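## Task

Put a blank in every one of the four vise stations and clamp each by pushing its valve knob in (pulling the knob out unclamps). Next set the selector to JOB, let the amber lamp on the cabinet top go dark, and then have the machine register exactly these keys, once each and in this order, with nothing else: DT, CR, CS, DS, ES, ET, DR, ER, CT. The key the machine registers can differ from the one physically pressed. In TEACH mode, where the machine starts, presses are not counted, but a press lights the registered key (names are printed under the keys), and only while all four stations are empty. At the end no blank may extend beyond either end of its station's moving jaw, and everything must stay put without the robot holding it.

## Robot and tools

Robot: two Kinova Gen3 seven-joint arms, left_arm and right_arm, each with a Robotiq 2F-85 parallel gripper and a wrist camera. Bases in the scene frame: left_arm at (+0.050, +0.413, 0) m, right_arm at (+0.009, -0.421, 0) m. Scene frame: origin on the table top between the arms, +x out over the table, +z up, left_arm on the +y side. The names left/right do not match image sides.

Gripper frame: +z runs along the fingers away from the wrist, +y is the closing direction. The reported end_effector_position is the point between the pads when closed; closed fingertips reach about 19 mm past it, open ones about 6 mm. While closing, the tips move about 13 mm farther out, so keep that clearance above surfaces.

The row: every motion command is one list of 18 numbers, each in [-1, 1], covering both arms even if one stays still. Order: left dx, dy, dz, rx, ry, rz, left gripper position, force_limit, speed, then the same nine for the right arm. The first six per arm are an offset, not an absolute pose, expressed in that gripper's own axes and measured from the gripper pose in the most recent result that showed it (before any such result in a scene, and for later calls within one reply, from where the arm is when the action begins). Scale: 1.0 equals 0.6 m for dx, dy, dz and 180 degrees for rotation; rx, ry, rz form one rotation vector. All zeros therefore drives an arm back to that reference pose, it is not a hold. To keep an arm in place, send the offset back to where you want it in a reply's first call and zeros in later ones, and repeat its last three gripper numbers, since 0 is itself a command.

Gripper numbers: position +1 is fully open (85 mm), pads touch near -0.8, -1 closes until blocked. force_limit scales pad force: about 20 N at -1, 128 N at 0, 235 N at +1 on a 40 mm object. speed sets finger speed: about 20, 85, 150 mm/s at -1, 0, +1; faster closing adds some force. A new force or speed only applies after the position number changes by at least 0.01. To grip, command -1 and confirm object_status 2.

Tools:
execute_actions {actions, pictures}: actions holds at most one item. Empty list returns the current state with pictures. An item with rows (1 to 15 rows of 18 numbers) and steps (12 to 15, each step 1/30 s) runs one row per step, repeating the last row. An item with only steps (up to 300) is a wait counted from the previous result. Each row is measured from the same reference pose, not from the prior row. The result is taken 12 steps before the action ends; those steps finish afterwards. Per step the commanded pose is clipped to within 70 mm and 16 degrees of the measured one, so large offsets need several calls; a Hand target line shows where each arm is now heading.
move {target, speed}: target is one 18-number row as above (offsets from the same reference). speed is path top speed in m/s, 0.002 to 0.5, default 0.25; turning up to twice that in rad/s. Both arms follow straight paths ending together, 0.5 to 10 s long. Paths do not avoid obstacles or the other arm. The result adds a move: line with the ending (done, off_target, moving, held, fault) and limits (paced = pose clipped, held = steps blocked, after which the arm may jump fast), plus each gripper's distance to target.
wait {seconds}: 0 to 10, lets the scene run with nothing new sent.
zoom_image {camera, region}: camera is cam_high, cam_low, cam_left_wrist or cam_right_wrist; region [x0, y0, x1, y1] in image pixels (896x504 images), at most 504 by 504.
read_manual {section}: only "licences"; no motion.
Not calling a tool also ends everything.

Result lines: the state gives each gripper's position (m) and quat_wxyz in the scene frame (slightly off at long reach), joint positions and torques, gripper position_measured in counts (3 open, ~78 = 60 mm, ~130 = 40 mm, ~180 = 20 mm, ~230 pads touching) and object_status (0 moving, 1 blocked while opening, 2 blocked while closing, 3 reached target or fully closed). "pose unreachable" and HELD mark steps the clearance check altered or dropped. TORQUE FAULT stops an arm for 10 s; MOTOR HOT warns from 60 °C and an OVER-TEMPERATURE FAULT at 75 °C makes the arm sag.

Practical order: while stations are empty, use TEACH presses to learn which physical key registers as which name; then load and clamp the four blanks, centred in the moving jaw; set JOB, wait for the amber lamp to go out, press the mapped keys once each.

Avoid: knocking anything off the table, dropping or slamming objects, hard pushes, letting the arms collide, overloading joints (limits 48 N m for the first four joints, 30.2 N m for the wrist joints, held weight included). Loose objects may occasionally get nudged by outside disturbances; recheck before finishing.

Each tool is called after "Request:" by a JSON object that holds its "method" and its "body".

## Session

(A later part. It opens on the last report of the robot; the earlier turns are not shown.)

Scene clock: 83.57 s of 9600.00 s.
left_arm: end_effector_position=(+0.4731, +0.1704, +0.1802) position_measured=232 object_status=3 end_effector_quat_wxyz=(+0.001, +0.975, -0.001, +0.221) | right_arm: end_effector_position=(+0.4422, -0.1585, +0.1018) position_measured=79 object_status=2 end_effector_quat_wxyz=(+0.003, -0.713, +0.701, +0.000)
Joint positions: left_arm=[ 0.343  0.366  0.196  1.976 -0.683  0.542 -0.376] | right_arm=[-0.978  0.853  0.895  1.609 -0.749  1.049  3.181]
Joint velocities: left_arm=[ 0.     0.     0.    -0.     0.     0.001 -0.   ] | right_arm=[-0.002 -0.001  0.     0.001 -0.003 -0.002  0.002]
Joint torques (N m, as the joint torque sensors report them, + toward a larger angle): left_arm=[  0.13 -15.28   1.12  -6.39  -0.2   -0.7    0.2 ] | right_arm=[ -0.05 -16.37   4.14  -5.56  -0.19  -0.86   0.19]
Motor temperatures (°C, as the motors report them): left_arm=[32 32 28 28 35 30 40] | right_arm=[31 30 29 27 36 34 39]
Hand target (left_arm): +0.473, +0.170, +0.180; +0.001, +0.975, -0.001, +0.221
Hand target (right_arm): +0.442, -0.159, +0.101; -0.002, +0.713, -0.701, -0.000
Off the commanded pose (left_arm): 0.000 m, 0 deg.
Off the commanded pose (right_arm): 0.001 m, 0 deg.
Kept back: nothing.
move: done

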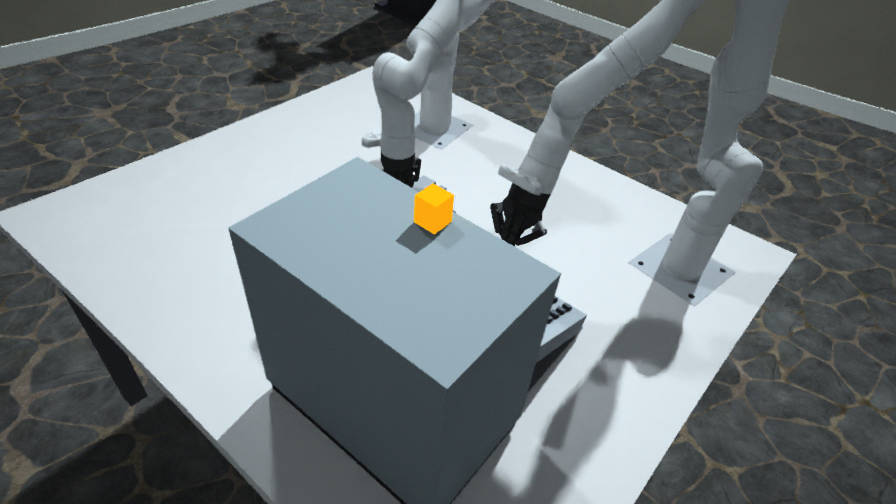

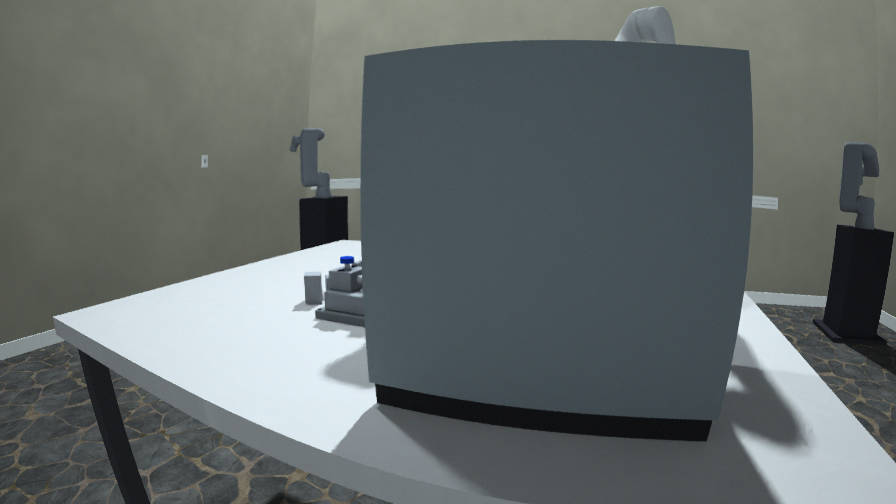

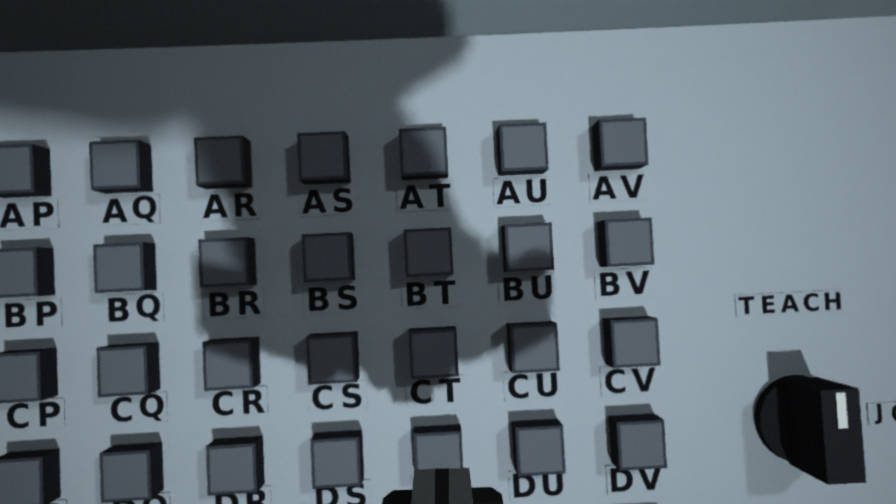

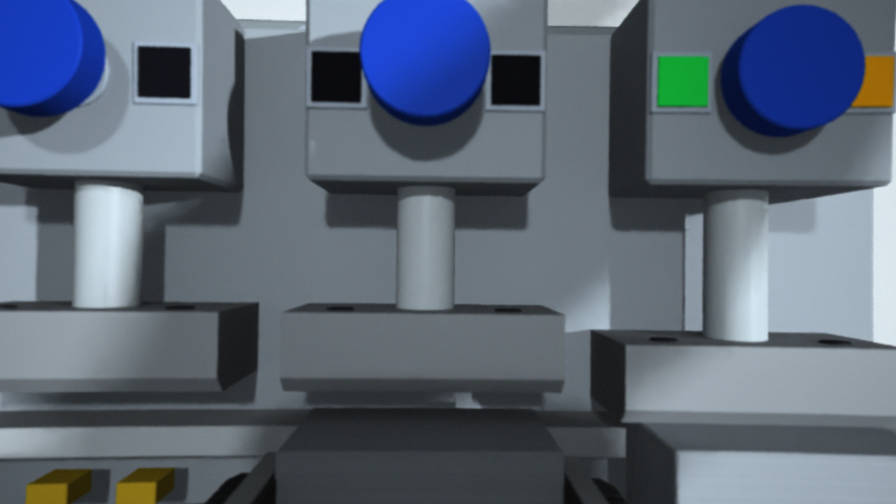

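Seated. Release, lift, press knob.

Request:
{"method": "move", "body": {"target": [0,0,0,0,0,0,-1,0,1, 0,0,0,0,0,0,0.55,-0.5,0]}}

Request:
{"method": "move", "body": {"target": [0,0,0,0,0,0,-1,0,1, 0,0,-0.075,0,0,0,0.55,-0.5,0], "speed": 0.12}}

Request:
{"method": "move", "body": {"target": [0,0,0,0,0,0,-1,0,1, 0.173,0,0.014,0,0,0,-1,0,1], "speed": 0.15}}

Request:
{"method": "move", "body": {"target": [0,0,0,0,0,0,-1,0,1, 0,0,0.034,0,0,0,-1,0,1], "speed": 0.03}}

Request:
{"method": "move", "body": {"target": [0,0,0,0,0,0,-1,0,1, 0.02,-0.1,-0.3,0,0,0,0.69,0,1], "speed": 0.2}}

Scene clock: 84.83 s of 9600.00 s.
left_arm: end_effector_position=(+0.4731, +0.1704, +0.1802) position_measured=232 object_status=3 end_effector_quat_wxyz=(+0.001, +0.975, -0.001, +0.221) | right_arm: end_effector_position=(+0.4422, -0.1585, +0.1018) position_measured=59 object_status=3 end_effector_quat_wxyz=(+0.003, -0.713, +0.701, +0.000)
Joint positions: left_arm=[ 0.343  0.366  0.196  1.976 -0.683  0.542 -0.376] | right_arm=[-0.978  0.853  0.895  1.609 -0.749  1.049  3.181]
Joint velocities: left_arm=[-0.     0.    -0.     0.    -0.    -0.    -0.001] | right_arm=[ 0.001 -0.     0.     0.    -0.    -0.     0.001]
Joint torques (N m, as the joint torque sensors report them, + toward a larger angle): left_arm=[  0.03 -15.19   1.1   -6.37  -0.23  -0.7    0.23] | right_arm=[ -0.29 -18.29   4.9   -5.24   0.06  -0.24   0.08]
Motor temperatures (°C, as the motors report them): left_arm=[32 32 28 28 35 30 40] | right_arm=[31 30 29 27 36 34 39]
Hand target (left_arm): +0.473, +0.170, +0.180; +0.001, +0.975, -0.001, +0.221
Hand target (right_arm): +0.442, -0.159, +0.102; -0.003, +0.713, -0.701, -0.000
Off the commanded pose (left_arm): 0.000 m, 0 deg.
Off the commanded pose (right_arm): 0.000 m, 0 deg.
Kept back: nothing.
move: done

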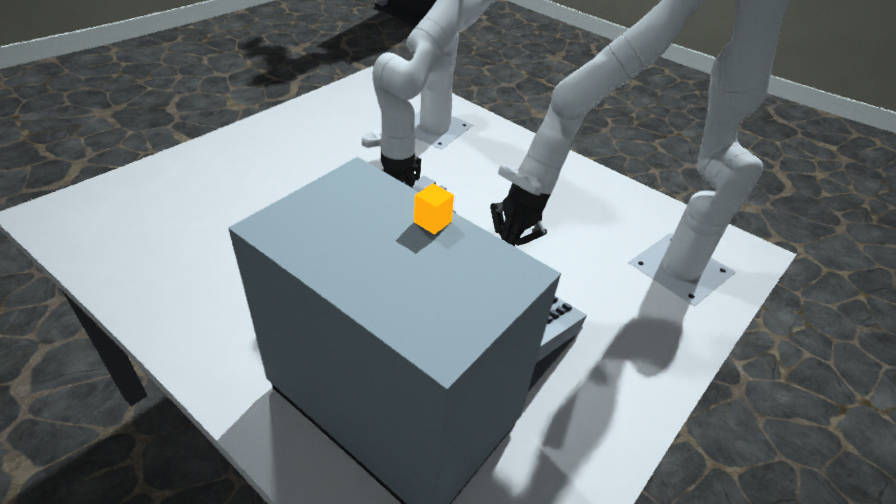

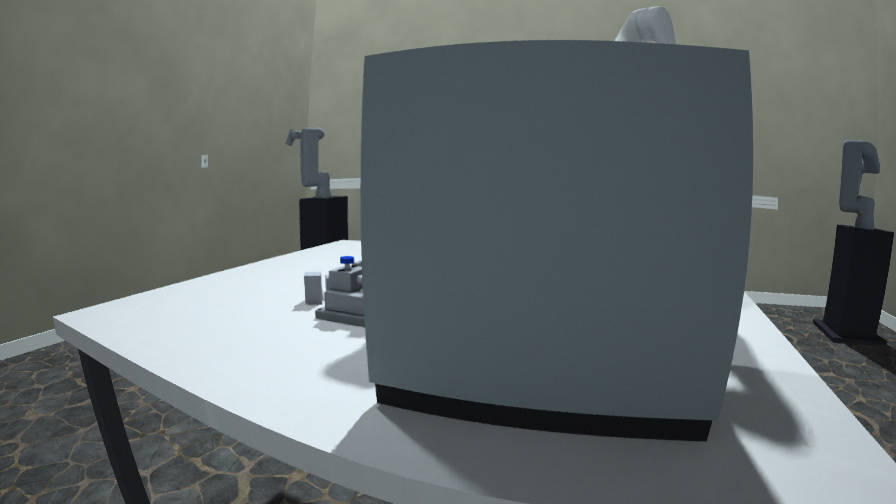

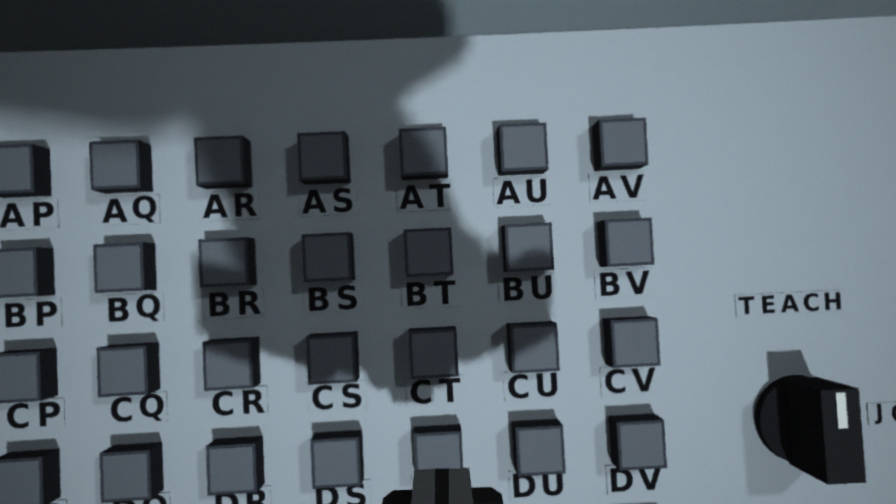

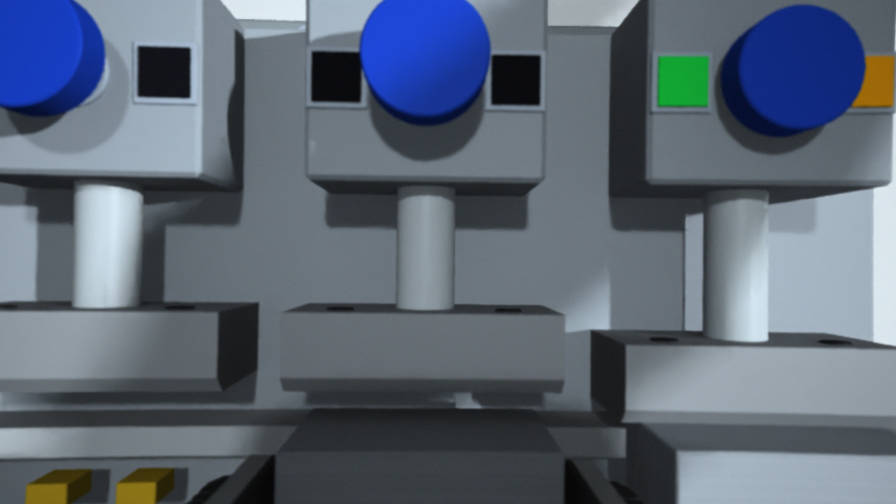

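Scene clock: 85.67 s of 9600.00 s.
left_arm: end_effector_position=(+0.4731, +0.1704, +0.1802) position_measured=232 object_status=3 end_effector_quat_wxyz=(+0.001, +0.975, -0.001, +0.221) | right_arm: end_effector_position=(+0.4420, -0.1587, +0.1466) position_measured=59 object_status=3 end_effector_quat_wxyz=(+0.003, -0.713, +0.701, +0.000)
Joint positions: left_arm=[ 0.343  0.366  0.196  1.976 -0.683  0.542 -0.376] | right_arm=[-0.999  0.794  0.942  1.559 -0.69   1.144  3.137]
Joint velocities: left_arm=[-0.001  0.     0.     0.001  0.001  0.002 -0.   ] | right_arm=[-0.002 -0.003  0.001 -0.002  0.001  0.004 -0.002]
Joint torques (N m, as the joint torque sensors report them, + toward a larger angle): left_arm=[  0.28 -15.1    0.99  -6.38  -0.15  -0.72   0.16] | right_arm=[ -0.17 -18.15   4.72  -6.31   0.22  -0.2    0.22]
Motor temperatures (°C, as the motors report them): left_arm=[32 32 28 28 35 30 40] | right_arm=[31 30 29 27 36 34 39]
Hand target (left_arm): +0.473, +0.170, +0.180; +0.001, +0.975, -0.001, +0.221
Hand target (right_arm): +0.442, -0.159, +0.147; -0.003, +0.713, -0.701, -0.000
Off the commanded pose (left_arm): 0.000 m, 0 deg.
Off the commanded pose (right_arm): 0.000 m, 0 deg.
Kept back: nothing.
move: done

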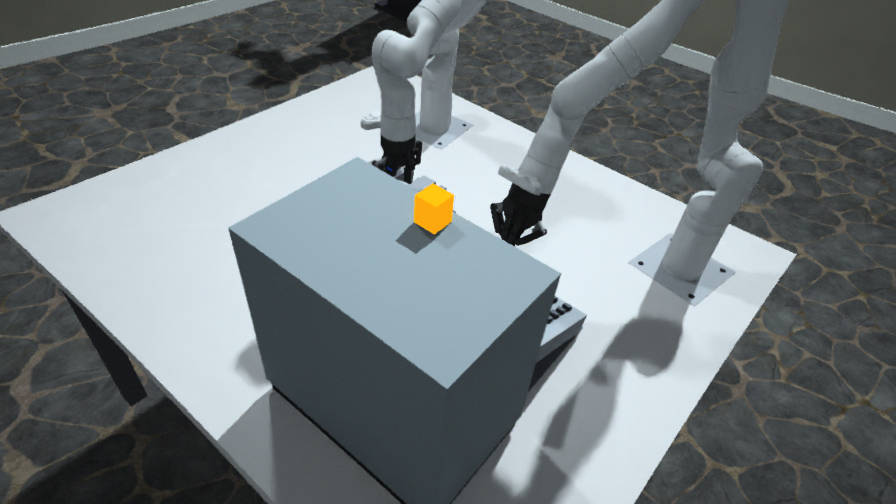

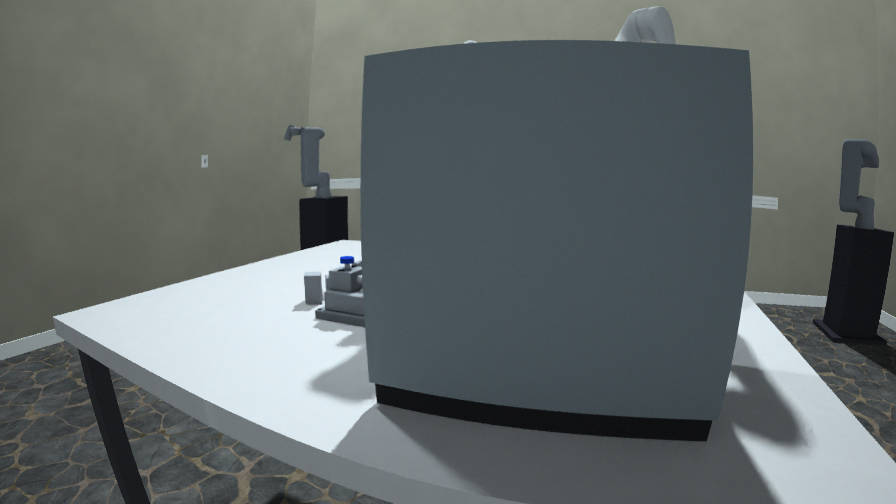

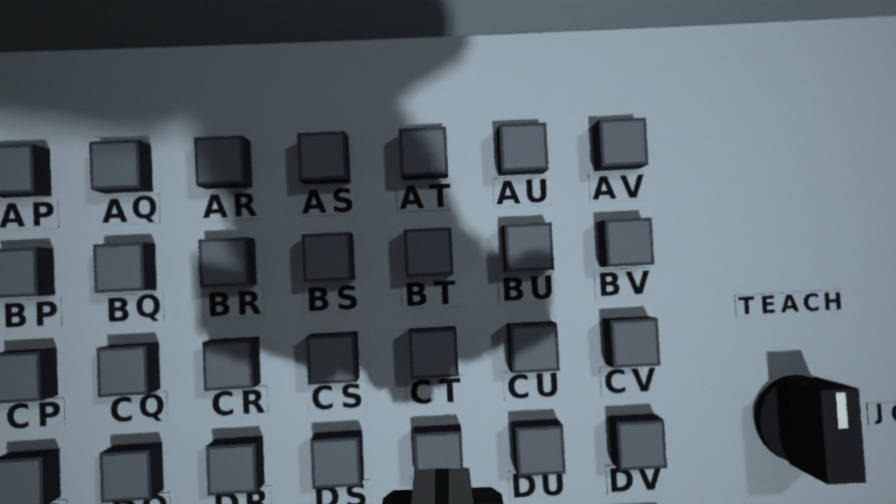

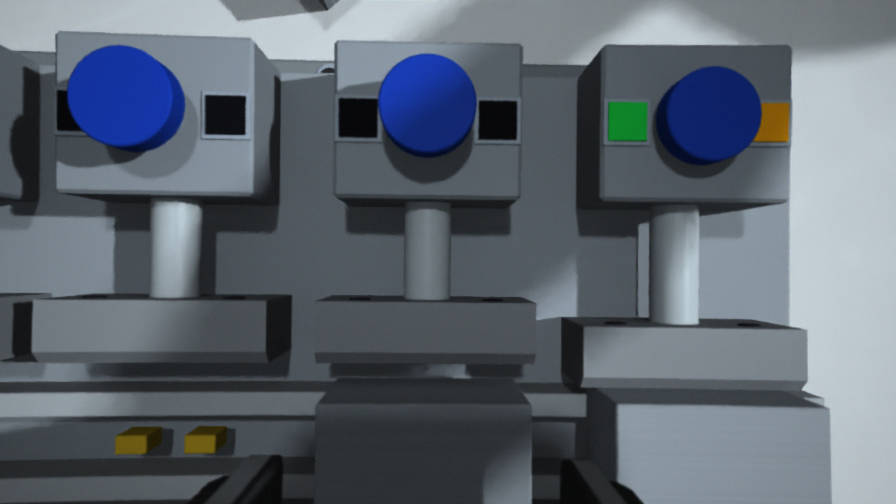

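Scene clock: 86.80 s of 9600.00 s.
left_arm: end_effector_position=(+0.4731, +0.1704, +0.1802) position_measured=232 object_status=3 end_effector_quat_wxyz=(+0.001, +0.975, -0.001, +0.221) | right_arm: end_effector_position=(+0.4444, -0.2623, +0.1381) position_measured=232 object_status=3 end_effector_quat_wxyz=(+0.003, -0.713, +0.701, -0.000)
Joint positions: left_arm=[ 0.343  0.366  0.196  1.976 -0.683  0.542 -0.376] | right_arm=[-0.858  0.725  0.945  1.727 -0.674  1.044  3.367]
Joint velocities: left_arm=[-0.    -0.     0.     0.     0.    -0.001 -0.001] | right_arm=[ 0.006 -0.001  0.001  0.001 -0.001 -0.001  0.004]
Joint torques (N m, as the joint torque sensors report them, + toward a larger angle): left_arm=[  0.06 -15.18   0.98  -6.54  -0.15  -0.68   0.24] | right_arm=[ -0.26 -16.15   4.44  -5.68   0.11  -0.13   0.  ]
Motor temperatures (°C, as the motors report them): left_arm=[32 32 28 28 35 30 40] | right_arm=[31 30 29 27 36 34 39]
Hand target (left_arm): +0.473, +0.170, +0.180; +0.001, +0.975, -0.001, +0.221
Hand target (right_arm): +0.444, -0.263, +0.138; -0.003, +0.713, -0.701, -0.000
Off the commanded pose (left_arm): 0.000 m, 0 deg.
Off the commanded pose (right_arm): 0.001 m, 0 deg.
Kept back: nothing.
move: done

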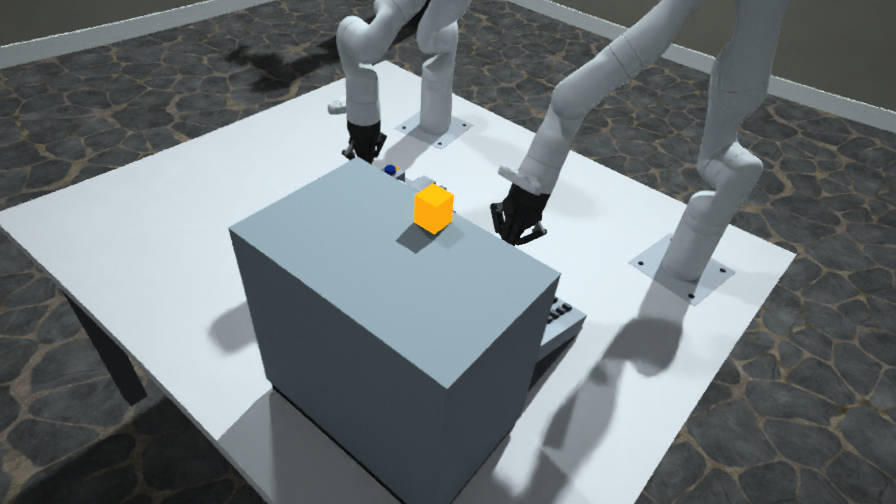

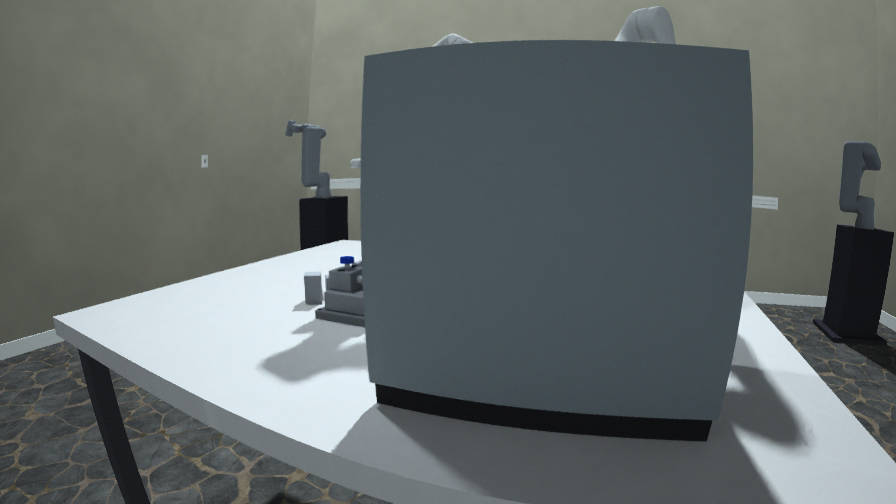

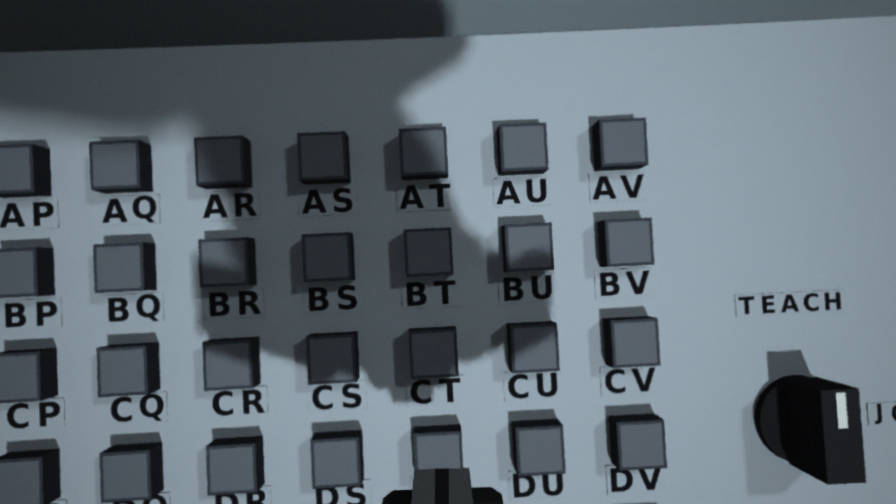

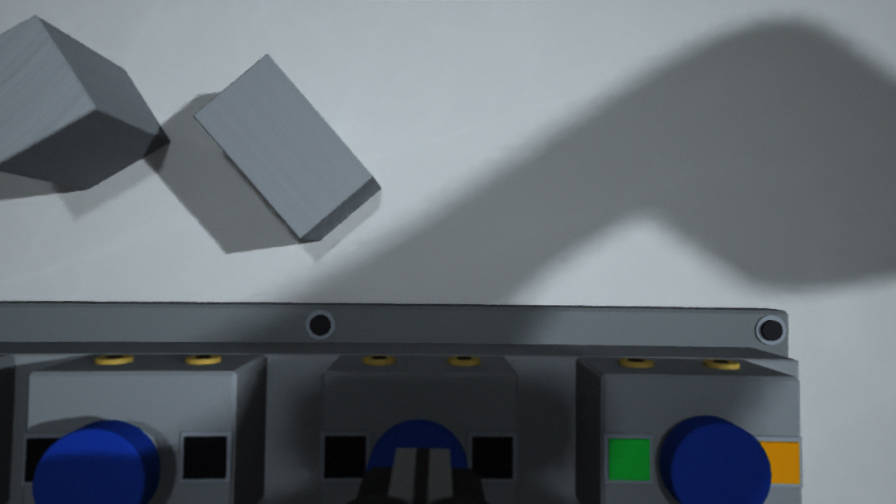

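Scene clock: 87.77 s of 9600.00 s.
left_arm: end_effector_position=(+0.4731, +0.1704, +0.1802) position_measured=232 object_status=3 end_effector_quat_wxyz=(+0.001, +0.975, -0.001, +0.221) | right_arm: end_effector_position=(+0.4444, -0.2624, +0.1195) position_measured=232 object_status=3 end_effector_quat_wxyz=(+0.004, -0.713, +0.701, +0.000)
Joint positions: left_arm=[ 0.343  0.366  0.196  1.976 -0.683  0.542 -0.376] | right_arm=[-0.843  0.75   0.919  1.75  -0.706  1.001  3.392]
Joint velocities: left_arm=[-0.001  0.    -0.    -0.     0.001 -0.001 -0.   ] | right_arm=[ 0.001  0.003 -0.001 -0.001 -0.003 -0.002  0.001]
Joint torques (N m, as the joint torque sensors report them, + toward a larger angle): left_arm=[  0.1  -15.08   1.07  -6.31  -0.22  -0.71   0.22] | right_arm=[ -0.07 -13.22   3.04  -5.55  -0.47  -1.09   0.01]
Motor temperatures (°C, as the motors report them): left_arm=[32 32 28 28 35 30 40] | right_arm=[31 30 29 27 36 34 39]
Hand target (left_arm): +0.473, +0.170, +0.180; +0.001, +0.975, -0.001, +0.221
Hand target (right_arm): +0.444, -0.262, +0.118; -0.003, +0.713, -0.701, +0.000
Off the commanded pose (left_arm): 0.000 m, 0 deg.
Off the commanded pose (right_arm): 0.002 m, 0 deg.
Kept back: nothing.
move: done

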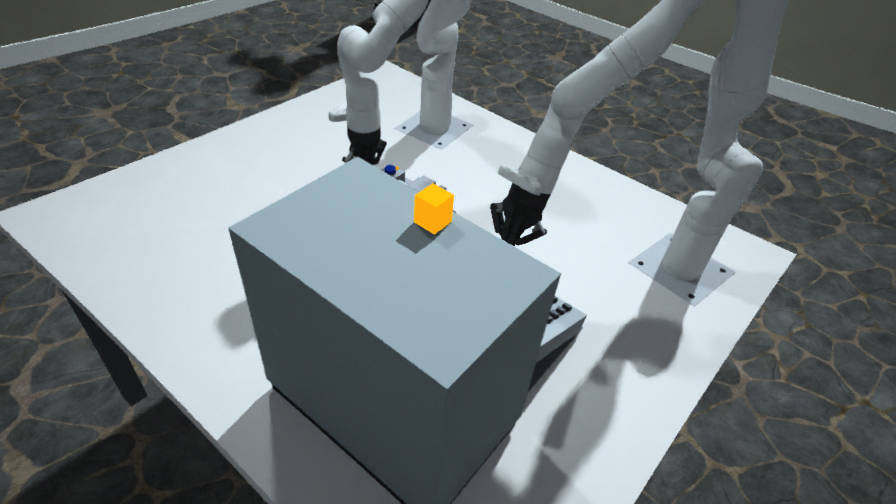

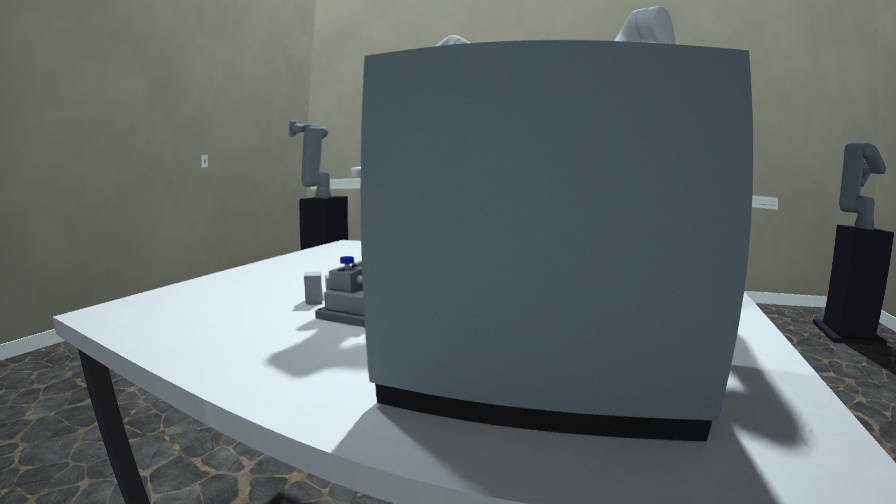

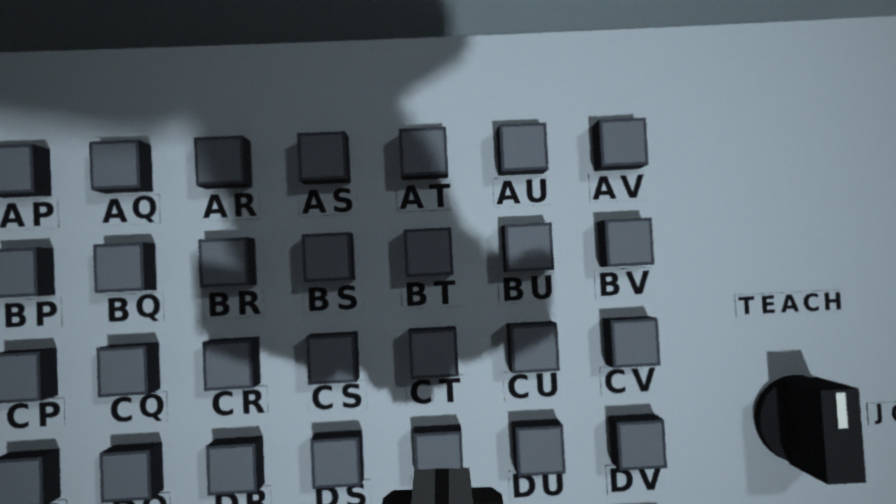

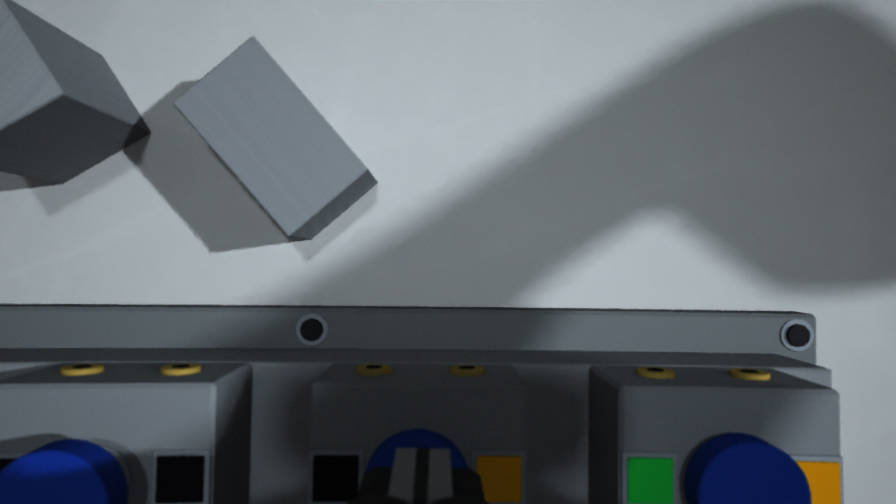

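Scene clock: 89.23 s of 9600.00 s.
left_arm: end_effector_position=(+0.4731, +0.1704, +0.1802) position_measured=232 object_status=3 end_effector_quat_wxyz=(+0.001, +0.975, -0.001, +0.221) | right_arm: end_effector_position=(+0.5036, -0.2733, +0.2999) position_measured=43 object_status=3 end_effector_quat_wxyz=(+0.004, -0.714, +0.700, +0.000)
Joint positions: left_arm=[ 0.343  0.366  0.196  1.976 -0.683  0.542 -0.376] | right_arm=[-0.723  0.661  1.014  1.226 -0.556  1.527  3.248]
Joint velocities: left_arm=[ 0.     0.     0.     0.001 -0.    -0.001  0.001] | right_arm=[ 0.01   0.005  0.    -0.008 -0.001  0.006 -0.001]
Joint torques (N m, as the joint torque sensors report them, + toward a larger angle): left_arm=[  0.05 -15.14   1.09  -6.36  -0.16  -0.68   0.18] | right_arm=[ -0.22 -17.34   3.73  -7.15  -0.05  -0.23   0.  ]
Motor temperatures (°C, as the motors report them): left_arm=[32 32 28 28 35 30 40] | right_arm=[31 30 29 27 36 34 39]
Hand target (left_arm): +0.473, +0.170, +0.180; +0.001, +0.975, -0.001, +0.221
Hand target (right_arm): +0.504, -0.274, +0.300; -0.004, +0.714, -0.701, -0.001
Off the commanded pose (left_arm): 0.000 m, 0 deg.
Off the commanded pose (right_arm): 0.001 m, 0 deg.
Kept back: nothing.
move: done

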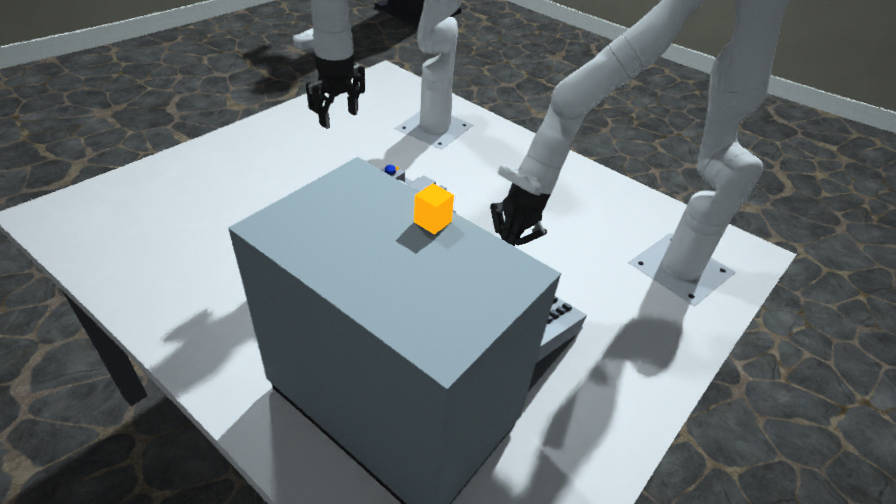

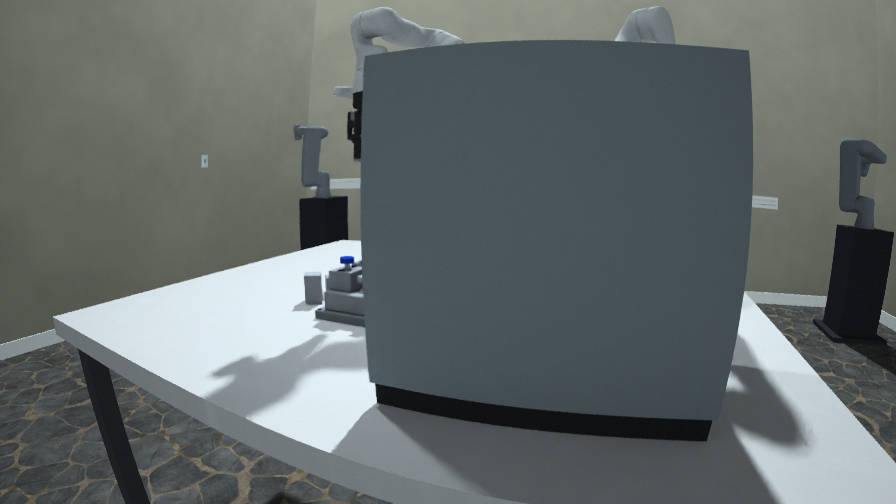

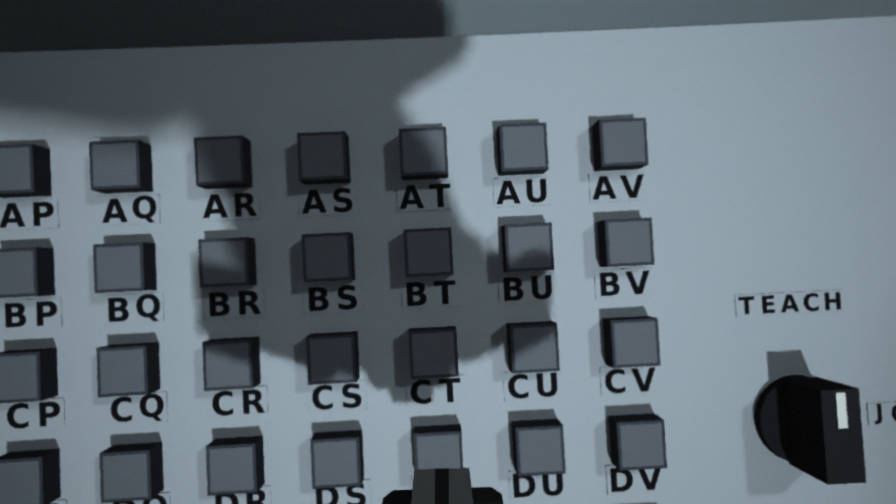

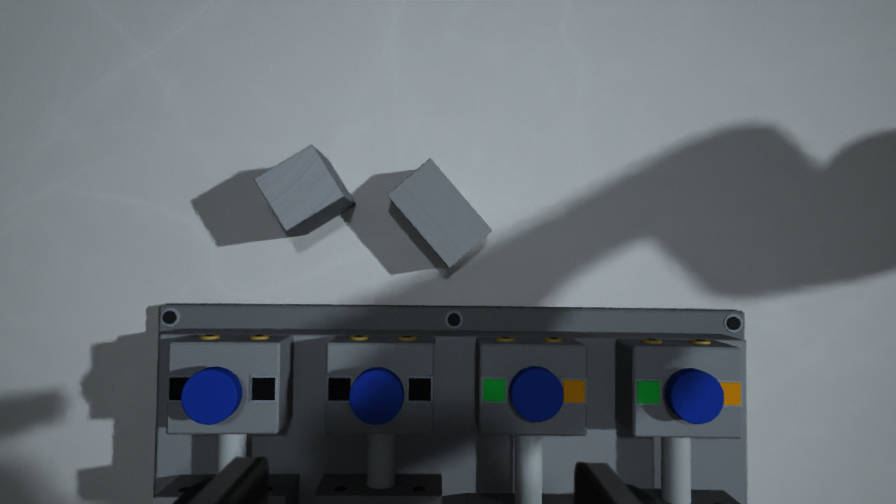

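Request:
{"method": "move", "body": {"target": [0,0,0,0,0,0,-1,0,1, 0.1465,0.011,0.35,0,0,0.272,0.75,0,1], "speed": 0.3}}

Scene clock: 92.63 s of 9600.00 s.
left_arm: end_effector_position=(+0.4731, +0.1704, +0.1802) position_measured=232 object_status=3 end_effector_quat_wxyz=(+0.001, +0.975, -0.001, +0.221) | right_arm: end_effector_position=(+0.5003, -0.3607, +0.0896) position_measured=35 object_status=3 end_effector_quat_wxyz=(+0.004, -0.359, +0.933, +0.002)
Joint positions: left_arm=[ 0.343  0.366  0.196  1.976 -0.683  0.542 -0.376] | right_arm=[-0.624  0.925  1.034  1.668 -0.896  1.086  2.878]
Joint velocities: left_arm=[-0.     0.     0.     0.001  0.001  0.001  0.001] | right_arm=[ 0.004  0.003  0.     0.001 -0.002 -0.001 -0.002]
Joint torques (N m, as the joint torque sensors report them, + toward a larger angle): left_arm=[  0.04 -15.15   1.11  -6.37  -0.18  -0.68   0.19] | right_arm=[ -0.14 -17.57   5.72  -4.37   0.01  -0.07   0.06]
Motor temperatures (°C, as the motors report them): left_arm=[32 32 28 28 35 30 40] | right_arm=[31 30 29 27 36 34 39]
Hand target (left_arm): +0.473, +0.170, +0.180; +0.001, +0.975, -0.001, +0.221
Hand target (right_arm): +0.500, -0.361, +0.089; +0.004, -0.359, +0.933, +0.002
Off the commanded pose (left_arm): 0.000 m, 0 deg.
Off the commanded pose (right_arm): 0.001 m, 0 deg.
Kept back: nothing.
move: done

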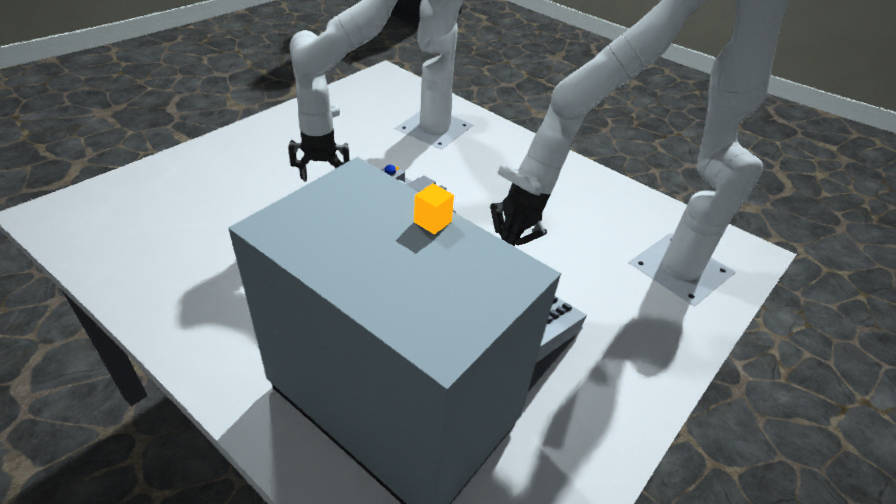

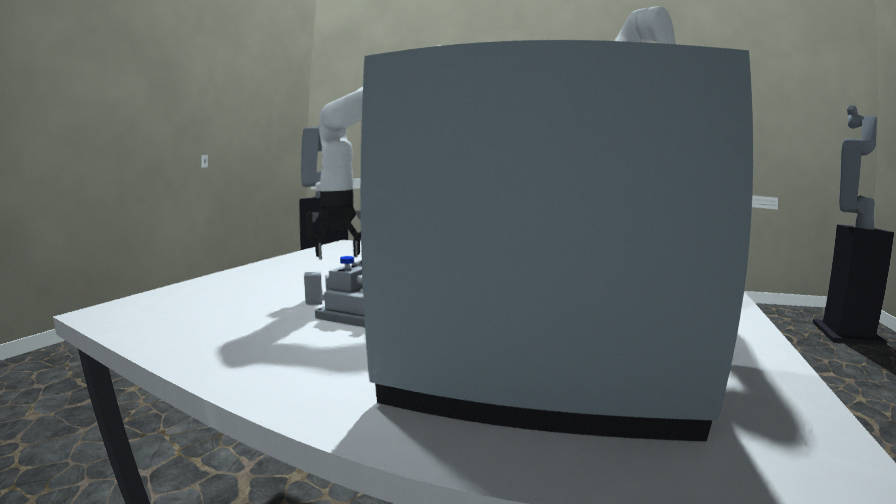

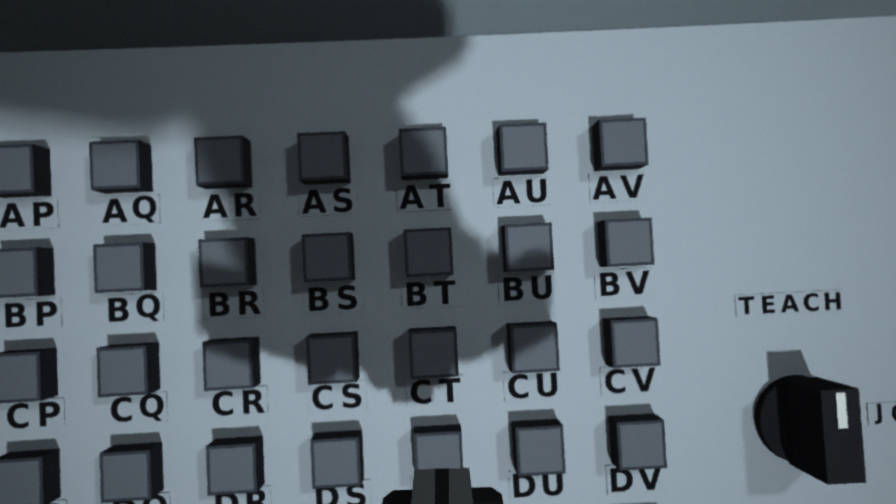

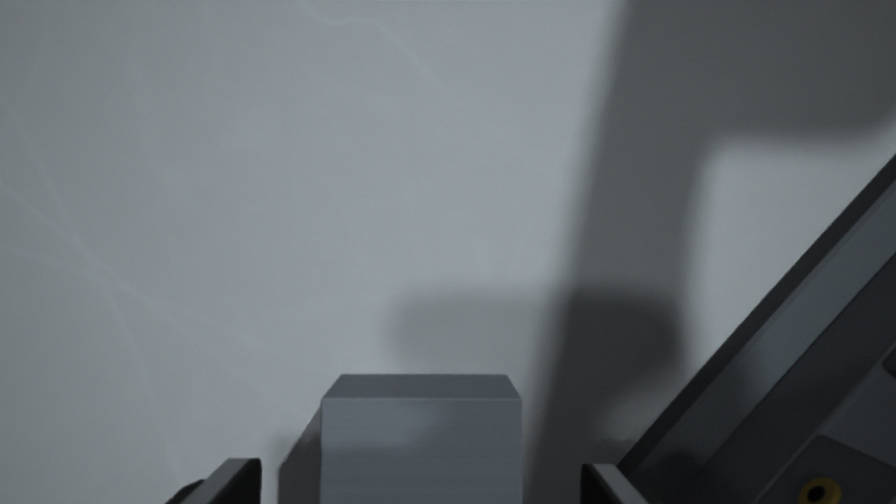

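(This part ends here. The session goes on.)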